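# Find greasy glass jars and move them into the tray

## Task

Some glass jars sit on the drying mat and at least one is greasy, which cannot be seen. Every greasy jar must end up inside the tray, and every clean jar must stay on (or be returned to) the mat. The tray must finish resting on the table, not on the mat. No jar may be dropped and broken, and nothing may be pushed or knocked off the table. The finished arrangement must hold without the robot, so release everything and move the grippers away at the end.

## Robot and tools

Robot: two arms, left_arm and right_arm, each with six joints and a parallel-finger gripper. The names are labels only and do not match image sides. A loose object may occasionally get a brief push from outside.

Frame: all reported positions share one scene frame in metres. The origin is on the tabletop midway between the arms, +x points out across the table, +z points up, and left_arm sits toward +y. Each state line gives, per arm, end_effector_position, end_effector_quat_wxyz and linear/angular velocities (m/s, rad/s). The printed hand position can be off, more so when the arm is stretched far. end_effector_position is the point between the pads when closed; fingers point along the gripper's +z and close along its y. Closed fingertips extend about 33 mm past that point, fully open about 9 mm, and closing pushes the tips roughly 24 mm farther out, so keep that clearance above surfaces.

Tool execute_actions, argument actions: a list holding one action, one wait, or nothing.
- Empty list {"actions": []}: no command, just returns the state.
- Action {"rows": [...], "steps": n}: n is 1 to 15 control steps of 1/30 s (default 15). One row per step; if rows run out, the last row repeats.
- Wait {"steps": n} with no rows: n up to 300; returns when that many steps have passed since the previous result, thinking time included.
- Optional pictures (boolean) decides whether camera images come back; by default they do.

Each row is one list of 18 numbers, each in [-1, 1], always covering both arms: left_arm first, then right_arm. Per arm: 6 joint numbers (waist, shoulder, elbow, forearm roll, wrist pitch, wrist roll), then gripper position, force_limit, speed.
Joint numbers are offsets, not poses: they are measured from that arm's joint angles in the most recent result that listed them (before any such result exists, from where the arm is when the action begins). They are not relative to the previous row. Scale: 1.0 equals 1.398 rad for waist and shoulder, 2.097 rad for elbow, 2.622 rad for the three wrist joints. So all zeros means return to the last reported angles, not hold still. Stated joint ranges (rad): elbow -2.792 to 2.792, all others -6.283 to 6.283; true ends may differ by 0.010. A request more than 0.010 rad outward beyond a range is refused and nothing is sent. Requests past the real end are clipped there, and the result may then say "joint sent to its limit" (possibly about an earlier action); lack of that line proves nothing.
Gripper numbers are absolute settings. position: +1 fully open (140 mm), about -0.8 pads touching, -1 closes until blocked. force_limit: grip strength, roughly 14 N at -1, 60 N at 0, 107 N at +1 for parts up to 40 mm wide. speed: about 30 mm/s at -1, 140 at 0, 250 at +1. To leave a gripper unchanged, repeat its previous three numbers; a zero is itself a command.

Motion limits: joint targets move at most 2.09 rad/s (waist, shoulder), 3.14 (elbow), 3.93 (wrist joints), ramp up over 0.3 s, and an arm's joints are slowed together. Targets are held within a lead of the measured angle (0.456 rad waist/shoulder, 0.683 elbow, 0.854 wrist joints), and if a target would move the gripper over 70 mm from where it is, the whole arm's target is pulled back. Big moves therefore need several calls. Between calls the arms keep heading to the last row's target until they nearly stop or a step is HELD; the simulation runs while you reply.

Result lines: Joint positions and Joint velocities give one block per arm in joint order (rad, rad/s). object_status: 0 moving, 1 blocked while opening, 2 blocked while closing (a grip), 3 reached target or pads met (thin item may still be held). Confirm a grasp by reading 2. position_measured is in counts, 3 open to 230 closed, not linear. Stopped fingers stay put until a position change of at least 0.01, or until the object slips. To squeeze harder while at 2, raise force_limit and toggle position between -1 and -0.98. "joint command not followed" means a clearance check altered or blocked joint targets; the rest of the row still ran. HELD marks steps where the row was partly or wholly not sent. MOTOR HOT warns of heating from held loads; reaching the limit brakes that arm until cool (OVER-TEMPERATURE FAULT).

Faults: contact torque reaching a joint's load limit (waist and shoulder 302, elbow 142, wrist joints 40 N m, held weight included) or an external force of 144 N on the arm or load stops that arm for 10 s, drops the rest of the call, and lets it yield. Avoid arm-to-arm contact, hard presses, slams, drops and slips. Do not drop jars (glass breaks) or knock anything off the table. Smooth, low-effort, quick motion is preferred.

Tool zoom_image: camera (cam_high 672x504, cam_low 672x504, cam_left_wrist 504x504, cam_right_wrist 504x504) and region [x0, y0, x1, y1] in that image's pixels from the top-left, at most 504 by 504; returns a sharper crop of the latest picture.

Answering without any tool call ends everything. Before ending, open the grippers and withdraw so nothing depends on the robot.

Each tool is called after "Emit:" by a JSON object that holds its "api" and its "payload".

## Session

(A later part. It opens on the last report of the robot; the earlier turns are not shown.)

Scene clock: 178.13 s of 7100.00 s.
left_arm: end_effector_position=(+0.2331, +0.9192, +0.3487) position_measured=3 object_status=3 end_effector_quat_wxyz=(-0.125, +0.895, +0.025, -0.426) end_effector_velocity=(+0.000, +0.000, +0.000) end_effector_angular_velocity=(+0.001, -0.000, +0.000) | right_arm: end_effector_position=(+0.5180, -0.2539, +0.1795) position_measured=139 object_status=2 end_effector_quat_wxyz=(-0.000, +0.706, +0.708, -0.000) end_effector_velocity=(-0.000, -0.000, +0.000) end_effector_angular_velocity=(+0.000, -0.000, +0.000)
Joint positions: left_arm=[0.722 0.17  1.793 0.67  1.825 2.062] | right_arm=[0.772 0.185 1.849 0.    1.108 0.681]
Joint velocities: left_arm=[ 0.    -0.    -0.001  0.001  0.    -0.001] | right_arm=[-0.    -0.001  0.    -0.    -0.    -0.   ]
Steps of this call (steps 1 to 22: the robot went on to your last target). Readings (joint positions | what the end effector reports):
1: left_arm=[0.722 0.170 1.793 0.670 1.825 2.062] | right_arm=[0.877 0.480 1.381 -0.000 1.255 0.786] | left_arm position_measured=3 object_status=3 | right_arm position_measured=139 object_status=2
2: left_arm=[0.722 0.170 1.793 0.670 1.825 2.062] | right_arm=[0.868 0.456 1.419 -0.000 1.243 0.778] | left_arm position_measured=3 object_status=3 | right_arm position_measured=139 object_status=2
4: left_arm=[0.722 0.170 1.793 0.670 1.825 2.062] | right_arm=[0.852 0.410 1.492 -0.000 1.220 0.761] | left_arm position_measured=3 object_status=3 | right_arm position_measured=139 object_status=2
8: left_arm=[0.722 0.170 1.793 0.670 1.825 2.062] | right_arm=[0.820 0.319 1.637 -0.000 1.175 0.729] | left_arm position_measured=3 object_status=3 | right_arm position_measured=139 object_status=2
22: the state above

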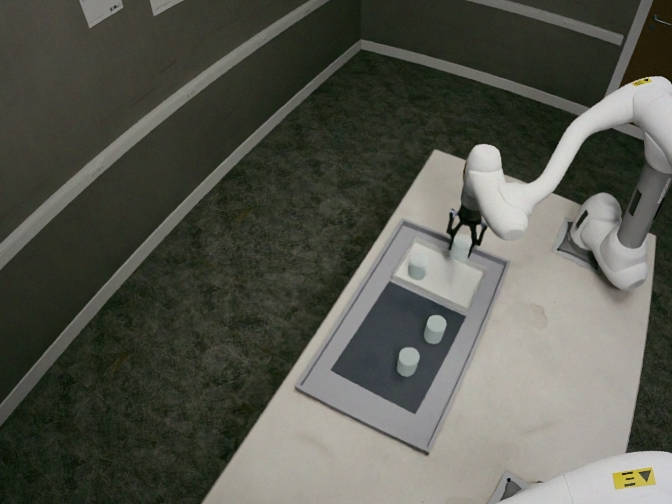

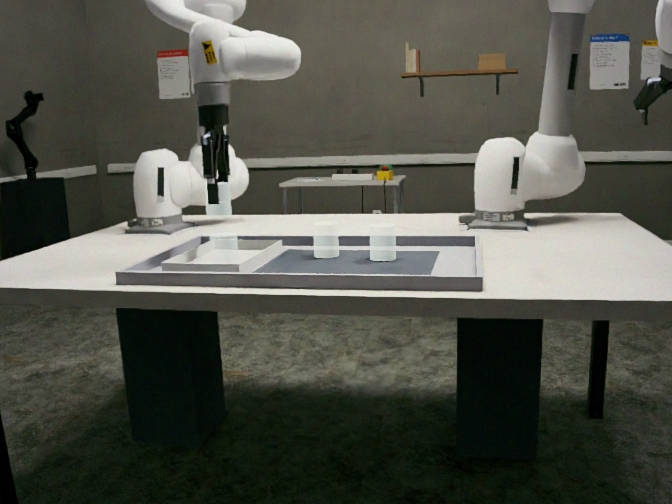

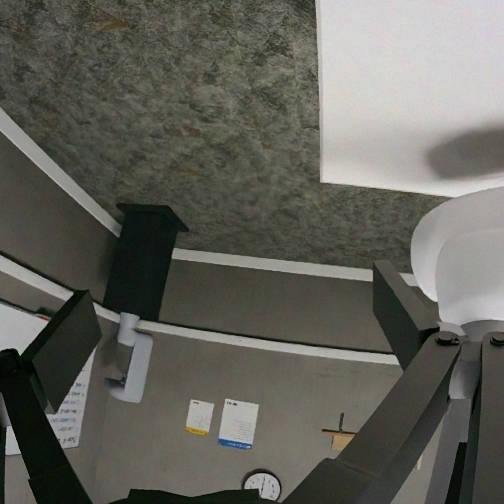

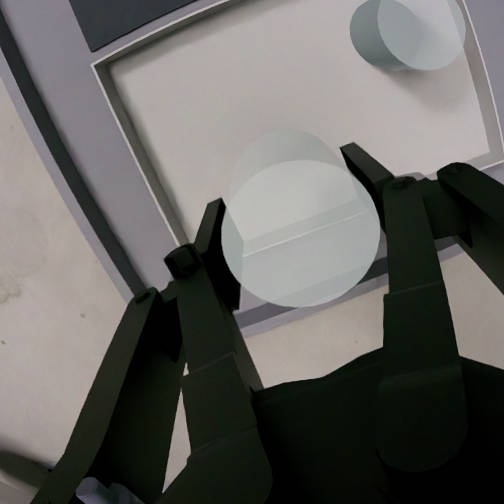

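Emit:
{"api": "execute_actions", "payload": {"actions": [{"rows":[[0,0,0,0,0,0,1,0,0,0,0.008,0.007,0,-0.01,0,-1,0.5,-0.4],[0,0,0,0,0,0,1,0,0,0,0.016,0.013,0,-0.019,0,-1,0.5,-0.4],[0,0,0,0,0,0,1,0,0,0,0.024,0.019,0,-0.028,0,-1,0.5,-0.4],[0,0,0,0,0,0,1,0,0,0,0.033,0.025,0,-0.038,0,-1,0.5,-0.4],[0,0,0,0,0,0,1,0,0,0,0.042,0.031,0,-0.047,0,-1,0.5,-0.4],[0,0,0,0,0,0,1,0,0,0,0.05,0.036,0,-0.055,0,-1,0.5,-0.4],[0,0,0,0,0,0,1,0,0,0,0.058,0.041,0,-0.064,0,-1,0.5,-0.4],[0,0,0,0,0,0,1,0,0,0,0.0655,0.0452,0,-0.0711,0,-1,0.5,-0.4]],"steps":13}], "pictures": false}}

Emit:
{"api": "execute_actions", "payload": {"actions": [{"rows":[[0,0,0,0,0,0,1,0,0,0,0.001,0.0005,0,-0.001,0,-1,0.5,-0.4],[0,0,0,0,0,0,1,0,0,0,0.0015,0.0008,0,-0.0015,0,-1,0.5,-0.4],[0,0,0,0,0,0,1,0,0,0,0.002,0.001,0,-0.002,0,-1,0.5,-0.4],[0,0,0,0,0,0,1,0,0,0,0.0027,0.0014,0,-0.0027,0,-1,0.5,-0.4],[0,0,0,0,0,0,1,0,0,0,0.0034,0.0018,0,-0.0034,0,-1,0.5,-0.4],[0,0,0,0,0,0,1,0,0,0,0.004,0.0021,0,-0.004,0,-1,0.5,-0.4],[0,0,0,0,0,0,1,0,0,0,0.0047,0.0025,0,-0.0046,0,-1,0.5,-0.4]],"steps":11}], "pictures": false}}

Emit:
{"api": "execute_actions", "payload": {"actions": [{"rows":[[0,0,0,0,0,0,1,0,0,0,0,0,0,0,0,0.25,0.5,0]],"steps":9}], "pictures": false}}

Emit:
{"api": "execute_actions", "payload": {"actions": [{"rows":[[0,0,0,0,0,0,1,0,0,0,-0.0702,-0.0477,0,0.0757,0,0.25,0.5,0]],"steps":14}], "pictures": false}}

Emit:
{"api": "execute_actions", "payload": {"actions": [{"rows":[[0,0,0,0,0,0,1,0,0,0.2527,0.3884,-0.3566,0,0.078,0.1349,0.25,0.5,0]]}], "pictures": false}}

Emit:
{"api": "execute_actions", "payload": {"actions": [{"steps":22}]}}

Scene clock: 197.70 s of 7100.00 s.
left_arm: end_effector_position=(+0.2331, +0.9192, +0.3487) position_measured=3 object_status=3 end_effector_quat_wxyz=(-0.125, +0.895, +0.025, -0.426) end_effector_velocity=(-0.000, +0.000, -0.000) end_effector_angular_velocity=(-0.001, +0.000, -0.001) | right_arm: end_effector_position=(+0.5184, -0.2536, +0.0785) position_measured=139 object_status=2 end_effector_quat_wxyz=(-0.000, +0.706, +0.708, -0.000) end_effector_velocity=(-0.001, -0.001, -0.003) end_effector_angular_velocity=(+0.001, -0.002, -0.000)
Joint positions: left_arm=[0.722 0.17  1.793 0.67  1.825 2.062] | right_arm=[0.772 0.277 1.943 0.    0.922 0.681]
Joint velocities: left_arm=[ 0.    -0.     0.001  0.    -0.001  0.001] | right_arm=[-0.001 -0.     0.008  0.    -0.009 -0.   ]
Steps of this call (steps 1 to 15: the robot went on to your last target; steps 16 to 90: nothing new was sent; then 16.13 s passed at rest; steps 91 to 103: all 13 steps of this action). Readings (joint positions | what the end effector reports):
91: left_arm=[0.722 0.170 1.793 0.670 1.825 2.062] | right_arm=[0.772 0.185 1.850 0.000 1.107 0.681] | left_arm position_measured=3 object_status=3 | right_arm position_measured=139 object_status=2
92: left_arm=[0.722 0.170 1.793 0.670 1.825 2.062] | right_arm=[0.772 0.189 1.855 0.000 1.097 0.681] | left_arm position_measured=3 object_status=3 | right_arm position_measured=139 object_status=2
94: left_arm=[0.722 0.170 1.793 0.670 1.825 2.062] | right_arm=[0.772 0.207 1.876 0.000 1.060 0.681] | left_arm position_measured=3 object_status=3 | right_arm position_measured=139 object_status=2
98: left_arm=[0.722 0.170 1.793 0.670 1.825 2.062] | right_arm=[0.772 0.252 1.921 0.000 0.969 0.681] | left_arm position_measured=3 object_status=3 | right_arm position_measured=139 object_status=2
103: the state above

Scene clock: 198.07 s of 7100.00 s.
left_arm: end_effector_position=(+0.2331, +0.9192, +0.3487) position_measured=3 object_status=3 end_effector_quat_wxyz=(-0.125, +0.895, +0.025, -0.426) end_effector_velocity=(-0.001, -0.001, -0.000) end_effector_angular_velocity=(-0.001, +0.002, +0.001) | right_arm: end_effector_position=(+0.5184, -0.2536, +0.0722) position_measured=139 object_status=2 end_effector_quat_wxyz=(-0.000, +0.706, +0.708, -0.000) end_effector_velocity=(-0.000, +0.000, -0.000) end_effector_angular_velocity=(+0.000, -0.001, +0.000)
Joint positions: left_arm=[0.722 0.17  1.793 0.67  1.825 2.062] | right_arm=[0.772 0.283 1.949 0.    0.91  0.681]
Joint velocities: left_arm=[-0.     0.     0.001 -0.     0.001 -0.001] | right_arm=[ 0.    -0.     0.001  0.    -0.001  0.   ]
Steps of this call (steps 1 to 11: all 11 steps of this action). Readings (joint positions | what the end effector reports):
1: left_arm=[0.722 0.170 1.793 0.670 1.825 2.062] | right_arm=[0.772 0.277 1.944 0.000 0.921 0.681] | left_arm position_measured=3 object_status=3 | right_arm position_measured=139 object_status=2
2: left_arm=[0.722 0.170 1.793 0.670 1.825 2.062] | right_arm=[0.772 0.277 1.944 0.000 0.920 0.681] | left_arm position_measured=3 object_status=3 | right_arm position_measured=139 object_status=2
4: left_arm=[0.722 0.170 1.793 0.670 1.825 2.062] | right_arm=[0.772 0.279 1.945 0.000 0.917 0.681] | left_arm position_measured=3 object_status=3 | right_arm position_measured=139 object_status=2
8: left_arm=[0.722 0.170 1.793 0.670 1.825 2.062] | right_arm=[0.772 0.282 1.948 0.000 0.911 0.681] | left_arm position_measured=3 object_status=3 | right_arm position_measured=139 object_status=2
11: the state above

Scene clock: 198.37 s of 7100.00 s.
left_arm: end_effector_position=(+0.2331, +0.9192, +0.3487) position_measured=3 object_status=3 end_effector_quat_wxyz=(-0.125, +0.895, +0.025, -0.426) end_effector_velocity=(-0.000, -0.000, -0.000) end_effector_angular_velocity=(+0.000, +0.001, +0.001) | right_arm: end_effector_position=(+0.5184, -0.2536, +0.0722) position_measured=98 object_status=0 end_effector_quat_wxyz=(-0.000, +0.706, +0.708, -0.000) end_effector_velocity=(-0.000, +0.000, +0.000) end_effector_angular_velocity=(+0.000, -0.000, +0.000)
Joint positions: left_arm=[0.722 0.17  1.793 0.67  1.825 2.062] | right_arm=[0.772 0.283 1.949 0.    0.91  0.681]
Joint velocities: left_arm=[ 0.     0.     0.001  0.     0.    -0.001] | right_arm=[ 0.  0. -0.  0. -0.  0.]
Steps of this call (steps 1 to 9: all 9 steps of this action). Readings (joint positions | what the end effector reports):
1: left_arm=[0.722 0.170 1.793 0.670 1.825 2.062] | right_arm=[0.772 0.283 1.949 0.000 0.910 0.681] | left_arm position_measured=3 object_status=3 | right_arm position_measured=139 object_status=0
2: left_arm=[0.722 0.170 1.793 0.670 1.825 2.062] | right_arm=[0.772 0.283 1.949 0.000 0.910 0.681] | left_arm position_measured=3 object_status=3 | right_arm position_measured=139 object_status=0
4: left_arm=[0.722 0.170 1.793 0.670 1.825 2.062] | right_arm=[0.772 0.283 1.949 0.000 0.910 0.681] | left_arm position_measured=3 object_status=3 | right_arm position_measured=118 object_status=0
8: left_arm=[0.722 0.170 1.793 0.670 1.825 2.062] | right_arm=[0.772 0.283 1.949 0.000 0.910 0.681] | left_arm position_measured=3 object_status=3 | right_arm position_measured=98 object_status=0
9: the state above

Scene clock: 198.83 s of 7100.00 s.
left_arm: end_effector_position=(+0.2331, +0.9192, +0.3487) position_measured=3 object_status=3 end_effector_quat_wxyz=(-0.125, +0.895, +0.025, -0.426) end_effector_velocity=(+0.000, +0.000, +0.000) end_effector_angular_velocity=(-0.001, -0.001, -0.001) | right_arm: end_effector_position=(+0.5181, -0.2538, +0.1798) position_measured=98 object_status=3 end_effector_quat_wxyz=(-0.000, +0.706, +0.708, -0.000) end_effector_velocity=(+0.001, +0.000, -0.000) end_effector_angular_velocity=(-0.001, +0.001, -0.000)
Joint positions: left_arm=[0.722 0.17  1.793 0.67  1.825 2.062] | right_arm=[0.772 0.185 1.849 0.    1.108 0.681]
Joint velocities: left_arm=[ 0.    -0.001 -0.    -0.    -0.001  0.001] | right_arm=[-0.     0.002 -0.002 -0.     0.001  0.   ]
Steps of this call (steps 1 to 14: all 14 steps of this action). Readings (joint positions | what the end effector reports):
1: left_arm=[0.722 0.170 1.793 0.670 1.825 2.062] | right_arm=[0.772 0.283 1.948 0.000 0.911 0.681] | left_arm position_measured=3 object_status=3 | right_arm position_measured=98 object_status=0
2: left_arm=[0.722 0.170 1.793 0.670 1.825 2.062] | right_arm=[0.772 0.278 1.944 0.000 0.922 0.681] | left_arm position_measured=3 object_status=3 | right_arm position_measured=98 object_status=0
4: left_arm=[0.722 0.170 1.793 0.670 1.825 2.062] | right_arm=[0.772 0.248 1.912 0.000 0.983 0.681] | left_arm position_measured=3 object_status=3 | right_arm position_measured=98 object_status=0
8: left_arm=[0.722 0.170 1.793 0.670 1.825 2.062] | right_arm=[0.772 0.188 1.853 0.000 1.100 0.681] | left_arm position_measured=3 object_status=3 | right_arm position_measured=98 object_status=3
14: the state above

Scene clock: 199.33 s of 7100.00 s.
left_arm: end_effector_position=(+0.2331, +0.9192, +0.3487) position_measured=3 object_status=3 end_effector_quat_wxyz=(-0.125, +0.895, +0.025, -0.426) end_effector_velocity=(-0.000, -0.000, -0.000) end_effector_angular_velocity=(-0.001, +0.001, -0.001) | right_arm: end_effector_position=(+0.5557, -0.0255, +0.1819) position_measured=98 object_status=3 end_effector_quat_wxyz=(-0.000, +0.706, +0.708, +0.002) end_effector_velocity=(-0.009, +0.522, -0.067) end_effector_angular_velocity=(-0.007, +0.008, +0.002)
Joint positions: left_arm=[0.722 0.17  1.793 0.67  1.825 2.062] | right_arm=[0.964 0.472 1.446 0.    1.219 0.873]
Joint velocities: left_arm=[-0.     0.     0.001  0.    -0.     0.   ] | right_arm=[ 0.422  0.669 -0.9   -0.     0.243  0.42 ]
Steps of this call (steps 1 to 15: all 15 steps of this action). Readings (joint positions | what the end effector reports):
1: left_arm=[0.722 0.170 1.793 0.670 1.825 2.062] | right_arm=[0.772 0.185 1.848 0.000 1.109 0.681] | left_arm position_measured=3 object_status=3 | right_arm position_measured=98 object_status=3
2: left_arm=[0.722 0.170 1.793 0.670 1.825 2.062] | right_arm=[0.776 0.191 1.839 0.000 1.111 0.686] | left_arm position_measured=3 object_status=3 | right_arm position_measured=98 object_status=3
4: left_arm=[0.722 0.170 1.793 0.670 1.825 2.062] | right_arm=[0.802 0.224 1.789 0.000 1.126 0.712] | left_arm position_measured=3 object_status=3 | right_arm position_measured=98 object_status=3
8: left_arm=[0.722 0.170 1.793 0.670 1.825 2.062] | right_arm=[0.863 0.313 1.661 0.000 1.161 0.773] | left_arm position_measured=3 object_status=3 | right_arm position_measured=98 object_status=3
15: the state above

Scene clock: 200.07 s of 7100.00 s.
left_arm: end_effector_position=(+0.2331, +0.9192, +0.3487) position_measured=3 object_status=3 end_effector_quat_wxyz=(-0.125, +0.895, +0.025, -0.426) end_effector_velocity=(-0.001, -0.000, -0.000) end_effector_angular_velocity=(-0.002, +0.002, -0.001) | right_arm: end_effector_position=(+0.5191, +0.1695, +0.1403) position_measured=98 object_status=3 end_effector_quat_wxyz=(-0.000, +0.706, +0.708, +0.000) end_effector_velocity=(-0.000, +0.000, -0.001) end_effector_angular_velocity=(-0.001, +0.001, +0.000)
Joint positions: left_arm=[0.722 0.17  1.793 0.67  1.825 2.062] | right_arm=[1.125 0.728 1.101 0.    1.313 1.035]
Joint velocities: left_arm=[-0.    -0.     0.002  0.     0.001  0.001] | right_arm=[ 0.     0.001  0.     0.     0.    -0.   ]
Steps of this call (steps 1 to 22: the robot went on to your last target). Readings (joint positions | what the end effector reports):
1: left_arm=[0.722 0.170 1.793 0.670 1.825 2.062] | right_arm=[0.978 0.494 1.416 0.000 1.228 0.888] | left_arm position_measured=3 object_status=3 | right_arm position_measured=98 object_status=3
2: left_arm=[0.722 0.170 1.793 0.670 1.825 2.062] | right_arm=[0.992 0.517 1.385 0.000 1.236 0.902] | left_arm position_measured=3 object_status=3 | right_arm position_measured=98 object_status=3
4: left_arm=[0.722 0.170 1.793 0.670 1.825 2.062] | right_arm=[1.021 0.562 1.325 0.000 1.252 0.930] | left_arm position_measured=3 object_status=3 | right_arm position_measured=98 object_status=3
8: left_arm=[0.722 0.170 1.793 0.670 1.825 2.062] | right_arm=[1.077 0.652 1.204 0.000 1.285 0.987] | left_arm position_measured=3 object_status=3 | right_arm position_measured=98 object_status=3
22: the state above

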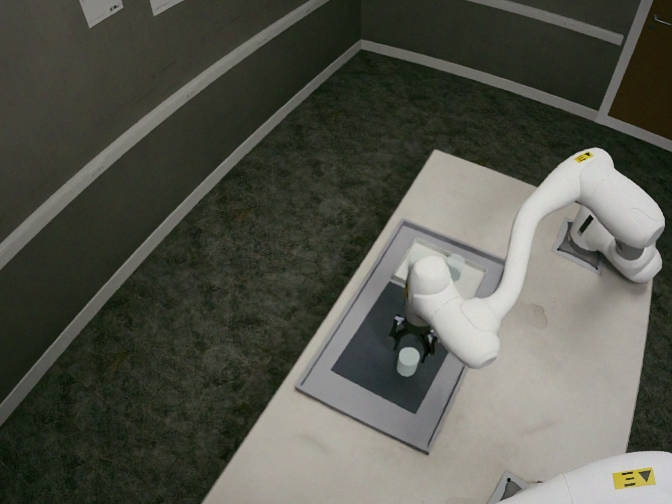

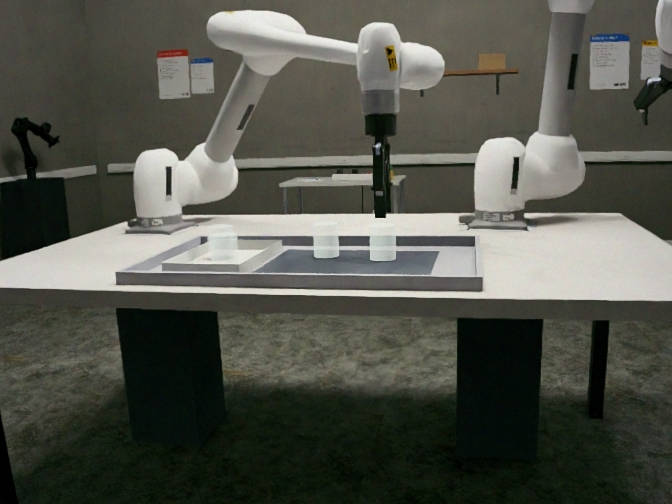

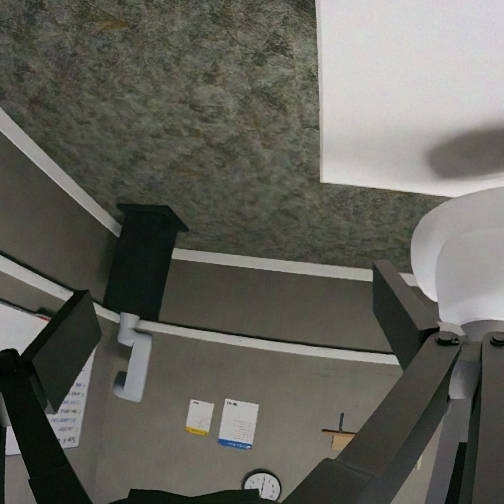

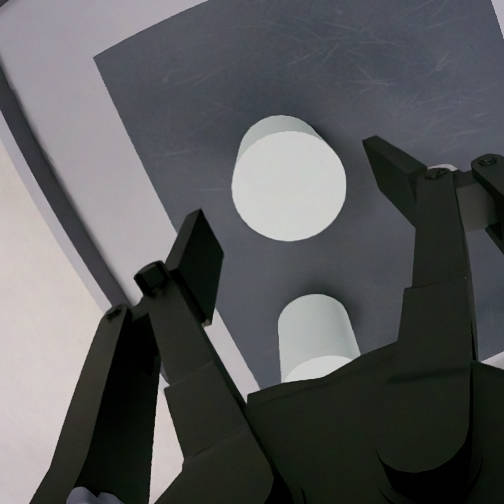

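Centred.

Emit:
{"api": "execute_actions", "payload": {"actions": [{"rows":[[0,0,0,0,0,0,1,0,0,0,0.0271,0.0303,0,-0.0387,0,0.25,0.5,0]],"steps":12}], "pictures": false}}

Emit:
{"api": "execute_actions", "payload": {"actions": [{"rows":[[0,0,0,0,0,0,1,0,0,0,0,0,0,0,0,-1,0.5,-0.4]]}], "pictures": false}}

Emit:
{"api": "execute_actions", "payload": {"actions": [{"steps":10}], "pictures": false}}

Emit:
{"api": "execute_actions", "payload": {"actions": [{"rows":[[0,0,0,0,0,0,1,0,0,0,-0.005,-0.006,0,0.008,0,-1,0.5,-0.4],[0,0,0,0,0,0,1,0,0,0,-0.01,-0.012,0,0.015,0,-1,0.5,-0.4],[0,0,0,0,0,0,1,0,0,0,-0.015,-0.019,0,0.023,0,-1,0.5,-0.4],[0,0,0,0,0,0,1,0,0,0,-0.02,-0.025,0,0.031,0,-1,0.5,-0.4],[0,0,0,0,0,0,1,0,0,0,-0.025,-0.032,0,0.039,0,-1,0.5,-0.4],[0,0,0,0,0,0,1,0,0,0,-0.03,-0.038,0,0.046,0,-1,0.5,-0.4],[0,0,0,0,0,0,1,0,0,0,-0.035,-0.045,0,0.054,0,-1,0.5,-0.4],[0,0,0,0,0,0,1,0,0,0,-0.0389,-0.0515,0,0.0619,0,-1,0.5,-0.4]],"steps":14}], "pictures": false}}

Emit:
{"api": "execute_actions", "payload": {"actions": [{"rows":[[0,0,0,0,0,0,1,0,0,-0.1649,-0.3446,0.3508,0,-0.0968,-0.0879,-1,0.5,-0.4]]}], "pictures": false}}

Emit:
{"api": "execute_actions", "payload": {"actions": [{"steps":18}]}}

Scene clock: 214.40 s of 7100.00 s.
left_arm: end_effector_position=(+0.2331, +0.9192, +0.3487) position_measured=3 object_status=3 end_effector_quat_wxyz=(-0.125, +0.895, +0.025, -0.426) end_effector_velocity=(-0.001, -0.000, -0.001) end_effector_angular_velocity=(+0.000, +0.001, +0.001) | right_arm: end_effector_position=(+0.5191, +0.1696, +0.0703) position_measured=98 object_status=3 end_effector_quat_wxyz=(-0.000, +0.706, +0.708, +0.000) end_effector_velocity=(-0.001, -0.000, -0.000) end_effector_angular_velocity=(-0.001, +0.000, +0.001)
Joint positions: left_arm=[0.722 0.17  1.793 0.67  1.825 2.062] | right_arm=[1.126 0.766 1.164 0.    1.211 1.035]
Joint velocities: left_arm=[ 0.    -0.001  0.002 -0.    -0.001 -0.001] | right_arm=[ 0.001 -0.001  0.002  0.    -0.001  0.   ]
Steps of this call (steps 1 to 15: the robot went on to your last target; steps 16 to 90: nothing new was sent; then 10.93 s passed at rest; steps 91 to 102: all 12 steps of this action). Readings (joint positions | what the end effector reports):
91: left_arm=[0.722 0.170 1.793 0.670 1.825 2.062] | right_arm=[1.126 0.728 1.101 0.000 1.312 1.035] | left_arm position_measured=3 object_status=3 | right_arm position_measured=98 object_status=3
92: left_arm=[0.722 0.170 1.793 0.670 1.825 2.062] | right_arm=[1.126 0.732 1.107 0.000 1.301 1.035] | left_arm position_measured=3 object_status=3 | right_arm position_measured=98 object_status=3
94: left_arm=[0.722 0.170 1.793 0.670 1.825 2.062] | right_arm=[1.126 0.753 1.143 0.000 1.246 1.035] | left_arm position_measured=3 object_status=3 | right_arm position_measured=98 object_status=3
98: left_arm=[0.722 0.170 1.793 0.670 1.825 2.062] | right_arm=[1.126 0.766 1.164 0.000 1.212 1.035] | left_arm position_measured=3 object_status=3 | right_arm position_measured=98 object_status=3
102: the state above

Scene clock: 214.90 s of 7100.00 s.
left_arm: end_effector_position=(+0.2331, +0.9192, +0.3487) position_measured=3 object_status=3 end_effector_quat_wxyz=(-0.125, +0.895, +0.025, -0.426) end_effector_velocity=(-0.000, -0.000, +0.000) end_effector_angular_velocity=(+0.000, +0.001, +0.001) | right_arm: end_effector_position=(+0.5191, +0.1696, +0.0704) position_measured=138 object_status=2 end_effector_quat_wxyz=(-0.000, +0.706, +0.708, +0.000) end_effector_velocity=(-0.001, +0.000, -0.001) end_effector_angular_velocity=(-0.001, +0.000, +0.001)
Joint positions: left_arm=[0.722 0.17  1.793 0.67  1.825 2.062] | right_arm=[1.126 0.766 1.164 0.    1.211 1.035]
Joint velocities: left_arm=[-0.    -0.     0.001  0.     0.001 -0.001] | right_arm=[ 0.001  0.001  0.    -0.    -0.    -0.   ]
Steps of this call (steps 1 to 15: all 15 steps of this action). Readings (joint positions | what the end effector reports):
1: left_arm=[0.722 0.170 1.793 0.670 1.825 2.062] | right_arm=[1.126 0.766 1.164 0.000 1.211 1.035] | left_arm position_measured=3 object_status=3 | right_arm position_measured=98 object_status=0
2: left_arm=[0.722 0.170 1.793 0.670 1.825 2.062] | right_arm=[1.126 0.766 1.164 0.000 1.211 1.035] | left_arm position_measured=3 object_status=3 | right_arm position_measured=101 object_status=0
4: left_arm=[0.722 0.170 1.793 0.670 1.825 2.062] | right_arm=[1.126 0.766 1.164 0.000 1.211 1.035] | left_arm position_measured=3 object_status=3 | right_arm position_measured=112 object_status=0
8: left_arm=[0.722 0.170 1.793 0.670 1.825 2.062] | right_arm=[1.126 0.766 1.164 0.000 1.211 1.035] | left_arm position_measured=3 object_status=3 | right_arm position_measured=133 object_status=0
15: the state above

Scene clock: 215.23 s of 7100.00 s.
left_arm: end_effector_position=(+0.2331, +0.9192, +0.3487) position_measured=3 object_status=3 end_effector_quat_wxyz=(-0.125, +0.895, +0.025, -0.426) end_effector_velocity=(-0.000, -0.000, -0.000) end_effector_angular_velocity=(+0.001, +0.000, +0.002) | right_arm: end_effector_position=(+0.5191, +0.1696, +0.0704) position_measured=138 object_status=2 end_effector_quat_wxyz=(-0.000, +0.706, +0.708, +0.000) end_effector_velocity=(-0.000, -0.000, -0.001) end_effector_angular_velocity=(-0.001, +0.001, +0.000)
Joint positions: left_arm=[0.722 0.17  1.793 0.67  1.825 2.062] | right_arm=[1.126 0.766 1.164 0.    1.211 1.035]
Joint velocities: left_arm=[ 0.     0.001  0.    -0.     0.    -0.002] | right_arm=[0.    0.001 0.    0.    0.    0.   ]
Steps of this call (steps 1 to 10: the robot went on to your last target). Readings (joint positions | what the end effector reports):
1: left_arm=[0.722 0.170 1.793 0.670 1.825 2.062] | right_arm=[1.126 0.766 1.164 0.000 1.211 1.035] | left_arm position_measured=3 object_status=3 | right_arm position_measured=138 object_status=2
2: left_arm=[0.722 0.170 1.793 0.670 1.825 2.062] | right_arm=[1.126 0.766 1.164 0.000 1.211 1.035] | left_arm position_measured=3 object_status=3 | right_arm position_measured=138 object_status=2
4: left_arm=[0.722 0.170 1.793 0.670 1.825 2.062] | right_arm=[1.126 0.766 1.164 0.000 1.211 1.035] | left_arm position_measured=3 object_status=3 | right_arm position_measured=138 object_status=2
8: left_arm=[0.722 0.170 1.793 0.670 1.825 2.062] | right_arm=[1.126 0.766 1.164 0.000 1.211 1.035] | left_arm position_measured=3 object_status=3 | right_arm position_measured=138 object_status=2
10: the state above

Scene clock: 215.70 s of 7100.00 s.
left_arm: end_effector_position=(+0.2331, +0.9192, +0.3487) position_measured=3 object_status=3 end_effector_quat_wxyz=(-0.125, +0.895, +0.025, -0.426) end_effector_velocity=(-0.000, -0.000, +0.000) end_effector_angular_velocity=(+0.000, +0.000, +0.001) | right_arm: end_effector_position=(+0.5190, +0.1695, +0.1801) position_measured=139 object_status=2 end_effector_quat_wxyz=(-0.000, +0.706, +0.708, +0.000) end_effector_velocity=(+0.001, +0.002, +0.005) end_effector_angular_velocity=(+0.004, -0.003, +0.001)
Joint positions: left_arm=[0.722 0.17  1.793 0.67  1.825 2.062] | right_arm=[1.126 0.711 1.057 0.    1.373 1.035]
Joint velocities: left_arm=[-0.    -0.001  0.    -0.     0.001 -0.   ] | right_arm=[ 0.001 -0.001 -0.008  0.     0.004 -0.   ]
Steps of this call (steps 1 to 14: all 14 steps of this action). Readings (joint positions | what the end effector reports):
1: left_arm=[0.722 0.170 1.793 0.670 1.825 2.062] | right_arm=[1.126 0.766 1.164 0.000 1.212 1.035] | left_arm position_measured=3 object_status=3 | right_arm position_measured=138 object_status=2
2: left_arm=[0.722 0.170 1.793 0.670 1.825 2.062] | right_arm=[1.126 0.763 1.159 0.000 1.221 1.035] | left_arm position_measured=3 object_status=3 | right_arm position_measured=139 object_status=2
4: left_arm=[0.722 0.170 1.793 0.670 1.825 2.062] | right_arm=[1.126 0.752 1.138 0.000 1.252 1.035] | left_arm position_measured=3 object_status=3 | right_arm position_measured=139 object_status=2
8: left_arm=[0.722 0.170 1.793 0.670 1.825 2.062] | right_arm=[1.126 0.725 1.086 0.000 1.330 1.035] | left_arm position_measured=3 object_status=3 | right_arm position_measured=139 object_status=2
14: the state above

Scene clock: 216.20 s of 7100.00 s.
left_arm: end_effector_position=(+0.2331, +0.9192, +0.3487) position_measured=3 object_status=3 end_effector_quat_wxyz=(-0.125, +0.895, +0.025, -0.426) end_effector_velocity=(-0.000, -0.000, -0.000) end_effector_angular_velocity=(-0.000, +0.000, +0.001) | right_arm: end_effector_position=(+0.5209, -0.0486, +0.1941) position_measured=139 object_status=2 end_effector_quat_wxyz=(-0.000, +0.706, +0.708, +0.001) end_effector_velocity=(-0.088, -0.508, -0.019) end_effector_angular_velocity=(-0.001, +0.001, -0.003)
Joint positions: left_arm=[0.722 0.17  1.793 0.67  1.825 2.062] | right_arm=[0.979 0.406 1.521 0.    1.212 0.888]
Joint velocities: left_arm=[ 0.    -0.     0.001 -0.001  0.    -0.001] | right_arm=[-0.327 -0.687  1.046  0.    -0.357 -0.324]
Steps of this call (steps 1 to 15: all 15 steps of this action). Readings (joint positions | what the end effector reports):
1: left_arm=[0.722 0.170 1.793 0.670 1.825 2.062] | right_arm=[1.125 0.711 1.057 0.000 1.373 1.035] | left_arm position_measured=3 object_status=3 | right_arm position_measured=139 object_status=2
2: left_arm=[0.722 0.170 1.793 0.670 1.825 2.062] | right_arm=[1.123 0.706 1.066 0.000 1.370 1.032] | left_arm position_measured=3 object_status=3 | right_arm position_measured=139 object_status=2
4: left_arm=[0.722 0.170 1.793 0.670 1.825 2.062] | right_arm=[1.106 0.672 1.117 0.000 1.351 1.014] | left_arm position_measured=3 object_status=3 | right_arm position_measured=139 object_status=2
8: left_arm=[0.722 0.170 1.793 0.670 1.825 2.062] | right_arm=[1.058 0.571 1.269 0.000 1.299 0.967] | left_arm position_measured=3 object_status=3 | right_arm position_measured=139 object_status=2
15: the state above

Scene clock: 216.80 s of 7100.00 s.
left_arm: end_effector_position=(+0.2331, +0.9192, +0.3487) position_measured=3 object_status=3 end_effector_quat_wxyz=(-0.125, +0.895, +0.025, -0.426) end_effector_velocity=(-0.000, +0.000, +0.000) end_effector_angular_velocity=(-0.000, -0.001, -0.001) | right_arm: end_effector_position=(+0.4847, -0.1795, +0.1800) position_measured=139 object_status=2 end_effector_quat_wxyz=(-0.000, +0.706, +0.708, +0.000) end_effector_velocity=(+0.000, -0.001, +0.000) end_effector_angular_velocity=(+0.000, -0.000, -0.001)
Joint positions: left_arm=[0.722 0.17  1.793 0.67  1.825 2.062] | right_arm=[0.895 0.23  1.792 0.    1.12  0.804]
Joint velocities: left_arm=[ 0.    -0.001 -0.     0.    -0.001  0.001] | right_arm=[-0.001 -0.001  0.    -0.    -0.    -0.   ]
Steps of this call (steps 1 to 18: the robot went on to your last target). Readings (joint positions | what the end effector reports):
1: left_arm=[0.722 0.170 1.793 0.670 1.825 2.062] | right_arm=[0.968 0.383 1.557 0.000 1.200 0.877] | left_arm position_measured=3 object_status=3 | right_arm position_measured=139 object_status=2
2: left_arm=[0.722 0.170 1.793 0.670 1.825 2.062] | right_arm=[0.957 0.360 1.592 0.000 1.188 0.866] | left_arm position_measured=3 object_status=3 | right_arm position_measured=139 object_status=2
4: left_arm=[0.722 0.170 1.793 0.670 1.825 2.062] | right_arm=[0.935 0.315 1.662 0.000 1.164 0.845] | left_arm position_measured=3 object_status=3 | right_arm position_measured=139 object_status=2
8: left_arm=[0.722 0.170 1.793 0.670 1.825 2.062] | right_arm=[0.899 0.238 1.779 0.000 1.124 0.809] | left_arm position_measured=3 object_status=3 | right_arm position_measured=139 object_status=2
18: the state above

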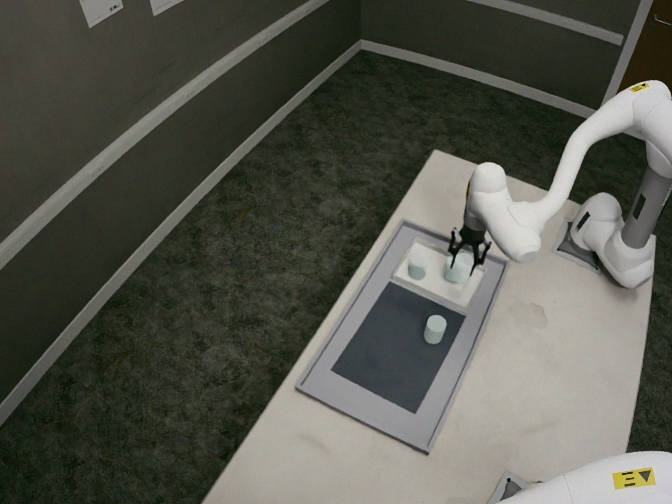

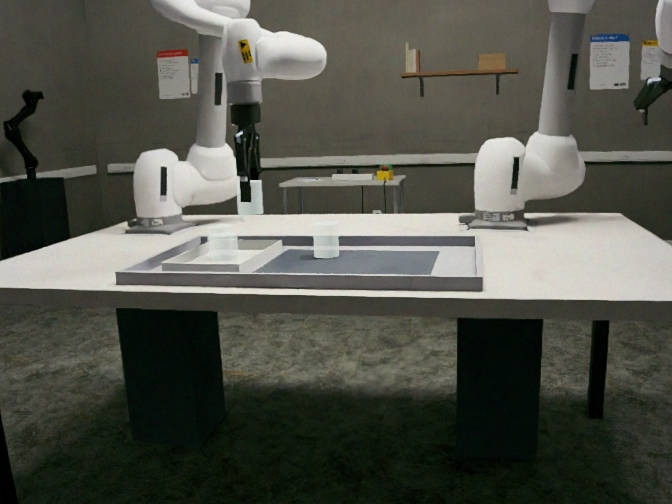

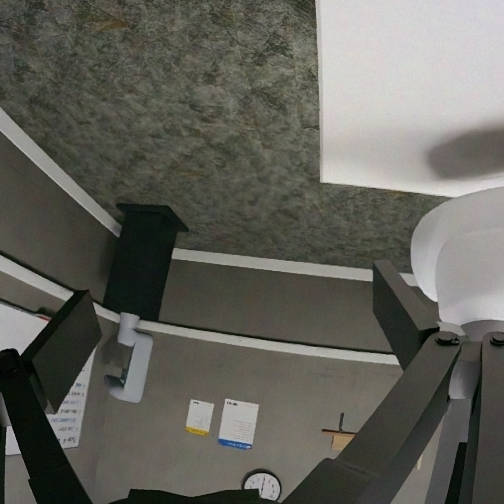

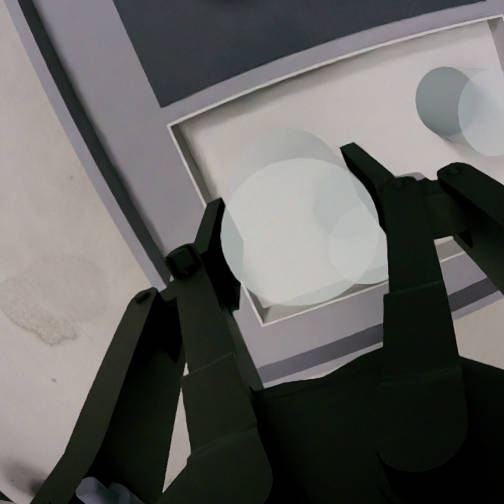

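Emit:
{"api": "execute_actions", "payload": {"actions": [{"rows":[[0,0,0,0,0,0,1,0,0,-0.004,0.008,0.007,0,-0.01,0,-1,0.5,-0.4],[0,0,0,0,0,0,1,0,0,-0.004,0.016,0.013,0,-0.019,0,-1,0.5,-0.4],[0,0,0,0,0,0,1,0,0,-0.004,0.024,0.019,0,-0.028,0,-1,0.5,-0.4],[0,0,0,0,0,0,1,0,0,-0.004,0.032,0.025,0,-0.037,0,-1,0.5,-0.4],[0,0,0,0,0,0,1,0,0,-0.004,0.04,0.031,0,-0.046,0,-1,0.5,-0.4]],"steps":11}]}}

Scene clock: 227.10 s of 7100.00 s.
left_arm: end_effector_position=(+0.2331, +0.9192, +0.3487) position_measured=3 object_status=3 end_effector_quat_wxyz=(-0.125, +0.895, +0.025, -0.426) end_effector_velocity=(+0.000, +0.000, +0.001) end_effector_angular_velocity=(+0.001, -0.001, -0.000) | right_arm: end_effector_position=(+0.4878, -0.1816, +0.1125) position_measured=139 object_status=2 end_effector_quat_wxyz=(-0.000, +0.708, +0.706, -0.000) end_effector_velocity=(-0.002, -0.001, -0.003) end_effector_angular_velocity=(-0.001, +0.001, +0.000)
Joint positions: left_arm=[0.722 0.17  1.793 0.67  1.825 2.062] | right_arm=[0.889 0.285 1.857 0.    0.999 0.804]
Joint velocities: left_arm=[-0.    -0.001 -0.001  0.    -0.    -0.   ] | right_arm=[ 0.     0.001  0.006  0.    -0.005  0.   ]
Steps of this call (steps 1 to 15: the robot went on to your last target; steps 16 to 90: nothing new was sent; then 6.93 s passed at rest; steps 91 to 101: all 11 steps of this action). Readings (joint positions | what the end effector reports):
91: left_arm=[0.722 0.170 1.793 0.670 1.825 2.062] | right_arm=[0.895 0.230 1.793 0.000 1.119 0.804] | left_arm position_measured=3 object_status=3 | right_arm position_measured=139 object_status=2
92: left_arm=[0.722 0.170 1.793 0.670 1.825 2.062] | right_arm=[0.893 0.233 1.798 0.000 1.109 0.804] | left_arm position_measured=3 object_status=3 | right_arm position_measured=139 object_status=2
94: left_arm=[0.722 0.170 1.793 0.670 1.825 2.062] | right_arm=[0.890 0.251 1.819 0.000 1.072 0.804] | left_arm position_measured=3 object_status=3 | right_arm position_measured=139 object_status=2
98: left_arm=[0.722 0.170 1.793 0.670 1.825 2.062] | right_arm=[0.889 0.285 1.856 0.000 1.003 0.804] | left_arm position_measured=3 object_status=3 | right_arm position_measured=139 object_status=2
101: the state above

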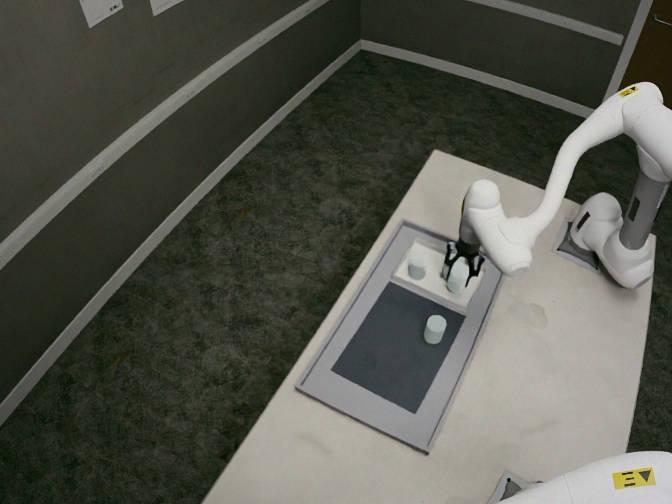

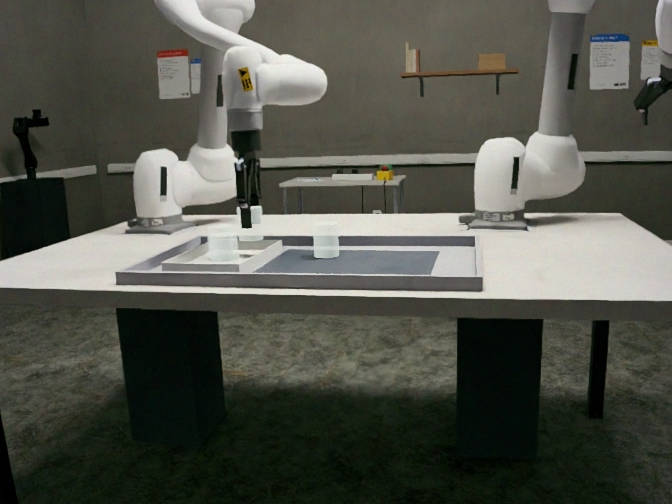

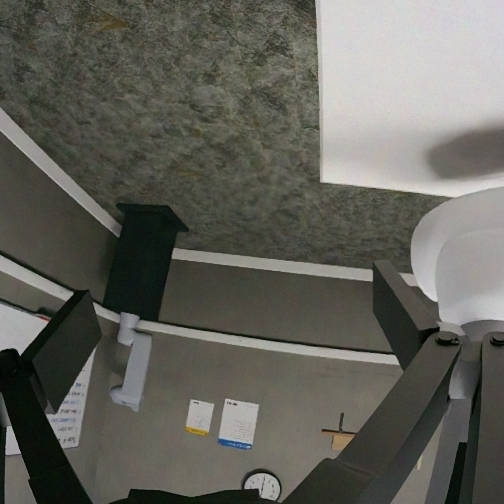

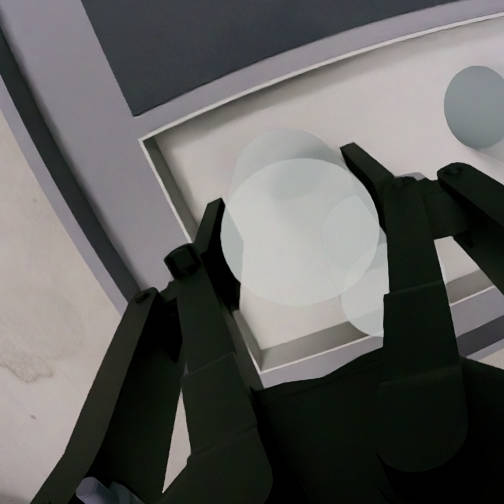

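Emit:
{"api": "execute_actions", "payload": {"actions": [{"rows":[[0,0,0,0,0,0,1,0,0,0,0.006,0.0036,0,-0.006,0,-1,0.5,-0.4],[0,0,0,0,0,0,1,0,0,0,0.012,0.0072,0,-0.012,0,-1,0.5,-0.4],[0,0,0,0,0,0,1,0,0,0,0.017,0.0102,0,-0.017,0,-1,0.5,-0.4],[0,0,0,0,0,0,1,0,0,0,0.02,0.012,0,-0.02,0,-1,0.5,-0.4],[0,0,0,0,0,0,1,0,0,0,0.022,0.0132,0,-0.022,0,-1,0.5,-0.4],[0,0,0,0,0,0,1,0,0,0,0.023,0.0137,0,-0.023,0,-1,0.5,-0.4],[0,0,0,0,0,0,1,0,0,0,0.024,0.0142,0,-0.024,0,-1,0.5,-0.4],[0,0,0,0,0,0,1,0,0,0,0.0247,0.0146,0,-0.0248,0,-1,0.5,-0.4],[0,0,0,0,0,0,1,0,0,0,0.0254,0.015,0,-0.0255,0,-1,0.5,-0.4],[0,0,0,0,0,0,1,0,0,0,0.026,0.0154,0,-0.0262,0,-1,0.5,-0.4],[0,0,0,0,0,0,1,0,0,0,0.0267,0.0158,0,-0.0269,0,-1,0.5,-0.4],[0,0,0,0,0,0,1,0,0,0,0.0273,0.0161,0,-0.0275,0,-1,0.5,-0.4]]}], "pictures": false}}

Emit:
{"api": "execute_actions", "payload": {"actions": [{"rows":[[0,0,0,0,0,0,1,0,0,0,0,0,0,0,0,0.2,0.5,0]],"steps":9}], "pictures": false}}

Emit:
{"api": "execute_actions", "payload": {"actions": [{"rows":[[0,0,0,0,0,0,1,0,0,0,-0.105,-0.078,0,0.118,0,0.2,0.5,0]]}]}}

Scene clock: 240.53 s of 7100.00 s.
left_arm: end_effector_position=(+0.2331, +0.9192, +0.3487) position_measured=3 object_status=3 end_effector_quat_wxyz=(-0.125, +0.895, +0.025, -0.426) end_effector_velocity=(+0.000, -0.000, +0.000) end_effector_angular_velocity=(-0.001, -0.000, +0.000) | right_arm: end_effector_position=(+0.4876, -0.1819, +0.0725) position_measured=139 object_status=2 end_effector_quat_wxyz=(-0.000, +0.708, +0.706, +0.000) end_effector_velocity=(-0.000, +0.001, -0.002) end_effector_angular_velocity=(+0.001, -0.001, +0.001)
Joint positions: left_arm=[0.722 0.17  1.793 0.67  1.825 2.062] | right_arm=[0.889 0.323 1.891 0.    0.927 0.804]
Joint velocities: left_arm=[ 0.    -0.    -0.    -0.     0.     0.001] | right_arm=[ 0.001  0.001  0.002  0.    -0.005 -0.   ]
Steps of this call (steps 1 to 15: the robot went on to your last target; steps 16 to 90: nothing new was sent; then 9.93 s passed at rest; steps 91 to 105: all 15 steps of this action). Readings (joint positions | what the end effector reports):
91: left_arm=[0.722 0.170 1.793 0.670 1.825 2.062] | right_arm=[0.889 0.286 1.858 0.000 0.998 0.804] | left_arm position_measured=3 object_status=3 | right_arm position_measured=139 object_status=2
92: left_arm=[0.722 0.170 1.793 0.670 1.825 2.062] | right_arm=[0.889 0.290 1.861 0.000 0.991 0.804] | left_arm position_measured=3 object_status=3 | right_arm position_measured=139 object_status=2
94: left_arm=[0.722 0.170 1.793 0.670 1.825 2.062] | right_arm=[0.889 0.303 1.873 0.000 0.967 0.804] | left_arm position_measured=3 object_status=3 | right_arm position_measured=139 object_status=2
98: left_arm=[0.722 0.170 1.793 0.670 1.825 2.062] | right_arm=[0.889 0.318 1.886 0.000 0.938 0.804] | left_arm position_measured=3 object_status=3 | right_arm position_measured=139 object_status=2
105: the state above

Scene clock: 240.83 s of 7100.00 s.
left_arm: end_effector_position=(+0.2331, +0.9192, +0.3487) position_measured=3 object_status=3 end_effector_quat_wxyz=(-0.125, +0.895, +0.025, -0.426) end_effector_velocity=(+0.000, +0.000, +0.000) end_effector_angular_velocity=(+0.002, -0.001, +0.000) | right_arm: end_effector_position=(+0.4876, -0.1819, +0.0724) position_measured=104 object_status=0 end_effector_quat_wxyz=(-0.000, +0.708, +0.706, +0.000) end_effector_velocity=(-0.000, -0.000, -0.000) end_effector_angular_velocity=(+0.000, +0.000, -0.000)
Joint positions: left_arm=[0.722 0.17  1.793 0.67  1.825 2.062] | right_arm=[0.889 0.324 1.891 0.    0.927 0.804]
Joint velocities: left_arm=[-0.     0.    -0.001  0.    -0.001 -0.001] | right_arm=[-0.    -0.     0.001  0.    -0.     0.   ]
Steps of this call (steps 1 to 9: all 9 steps of this action). Readings (joint positions | what the end effector reports):
1: left_arm=[0.722 0.170 1.793 0.670 1.825 2.062] | right_arm=[0.889 0.324 1.891 0.000 0.927 0.804] | left_arm position_measured=3 object_status=3 | right_arm position_measured=139 object_status=0
2: left_arm=[0.722 0.170 1.793 0.670 1.825 2.062] | right_arm=[0.889 0.324 1.891 0.000 0.927 0.804] | left_arm position_measured=3 object_status=3 | right_arm position_measured=139 object_status=0
4: left_arm=[0.722 0.170 1.793 0.670 1.825 2.062] | right_arm=[0.889 0.324 1.891 0.000 0.927 0.804] | left_arm position_measured=3 object_status=3 | right_arm position_measured=118 object_status=0
8: left_arm=[0.722 0.170 1.793 0.670 1.825 2.062] | right_arm=[0.889 0.324 1.891 0.000 0.927 0.804] | left_arm position_measured=3 object_status=3 | right_arm position_measured=104 object_status=0
9: the state above

Scene clock: 241.33 s of 7100.00 s.
left_arm: end_effector_position=(+0.2331, +0.9192, +0.3487) position_measured=3 object_status=3 end_effector_quat_wxyz=(-0.125, +0.895, +0.025, -0.426) end_effector_velocity=(-0.000, -0.000, -0.000) end_effector_angular_velocity=(-0.001, +0.001, +0.001) | right_arm: end_effector_position=(+0.4828, -0.1867, +0.2473) position_measured=104 object_status=3 end_effector_quat_wxyz=(-0.000, +0.708, +0.706, +0.000) end_effector_velocity=(+0.001, +0.001, +0.004) end_effector_angular_velocity=(+0.002, -0.002, +0.000)
Joint positions: left_arm=[0.722 0.17  1.793 0.67  1.825 2.062] | right_arm=[0.889 0.177 1.727 0.    1.236 0.804]
Joint velocities: left_arm=[ 0.     0.001  0.    -0.     0.001 -0.   ] | right_arm=[-0.    -0.    -0.007  0.     0.005 -0.   ]
Steps of this call (steps 1 to 15: all 15 steps of this action). Readings (joint positions | what the end effector reports):
1: left_arm=[0.722 0.170 1.793 0.670 1.825 2.062] | right_arm=[0.889 0.323 1.890 0.000 0.928 0.804] | left_arm position_measured=3 object_status=3 | right_arm position_measured=104 object_status=0
2: left_arm=[0.722 0.170 1.793 0.670 1.825 2.062] | right_arm=[0.889 0.319 1.885 -0.000 0.939 0.804] | left_arm position_measured=3 object_status=3 | right_arm position_measured=104 object_status=0
4: left_arm=[0.722 0.170 1.793 0.670 1.825 2.062] | right_arm=[0.889 0.290 1.852 -0.000 1.001 0.804] | left_arm position_measured=3 object_status=3 | right_arm position_measured=104 object_status=0
8: left_arm=[0.722 0.170 1.793 0.670 1.825 2.062] | right_arm=[0.889 0.223 1.779 -0.000 1.138 0.804] | left_arm position_measured=3 object_status=3 | right_arm position_measured=104 object_status=3
15: the state above

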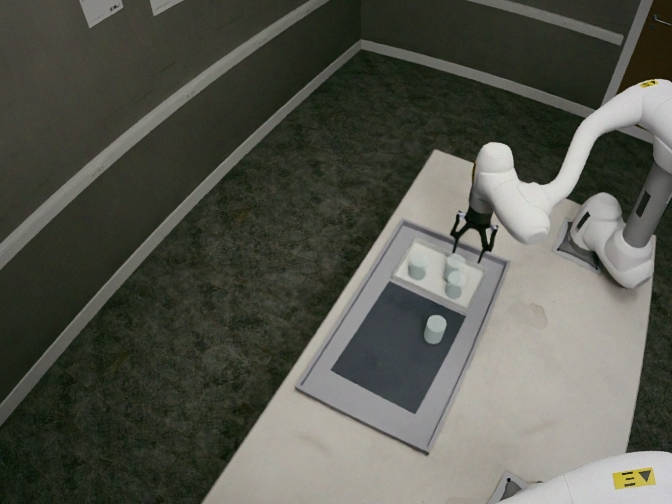

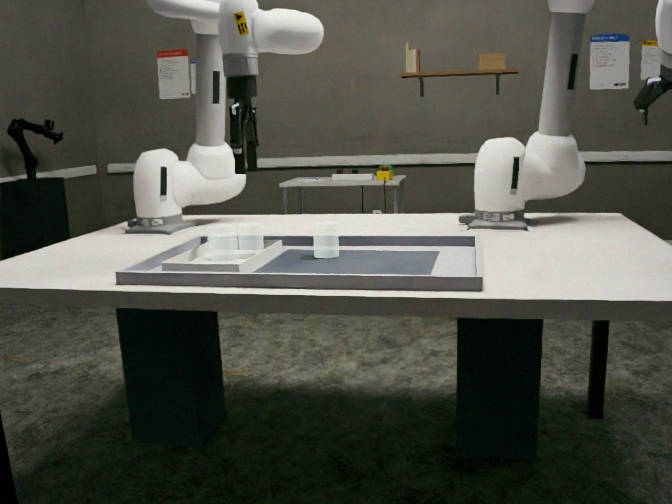

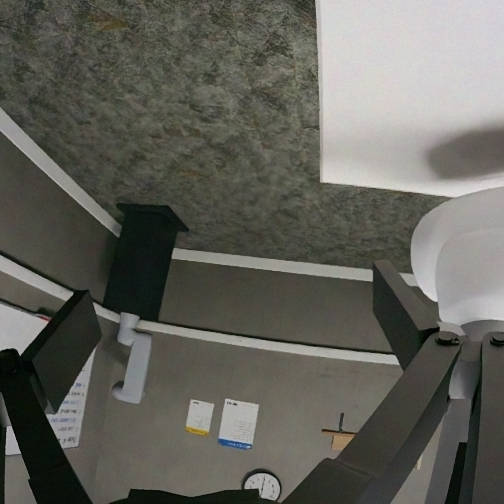

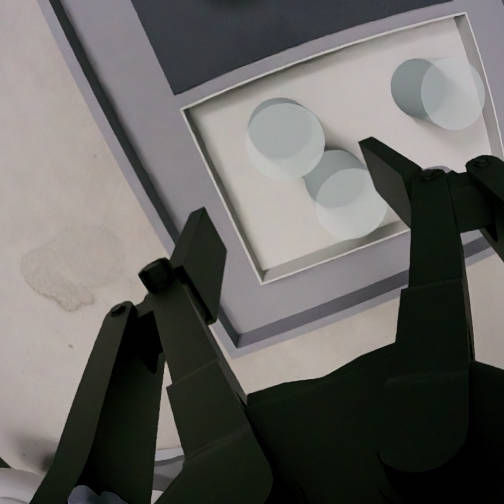

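Emit:
{"api": "finished_scene", "payload": {"scene": 2}}

The scene is finished: the task was done.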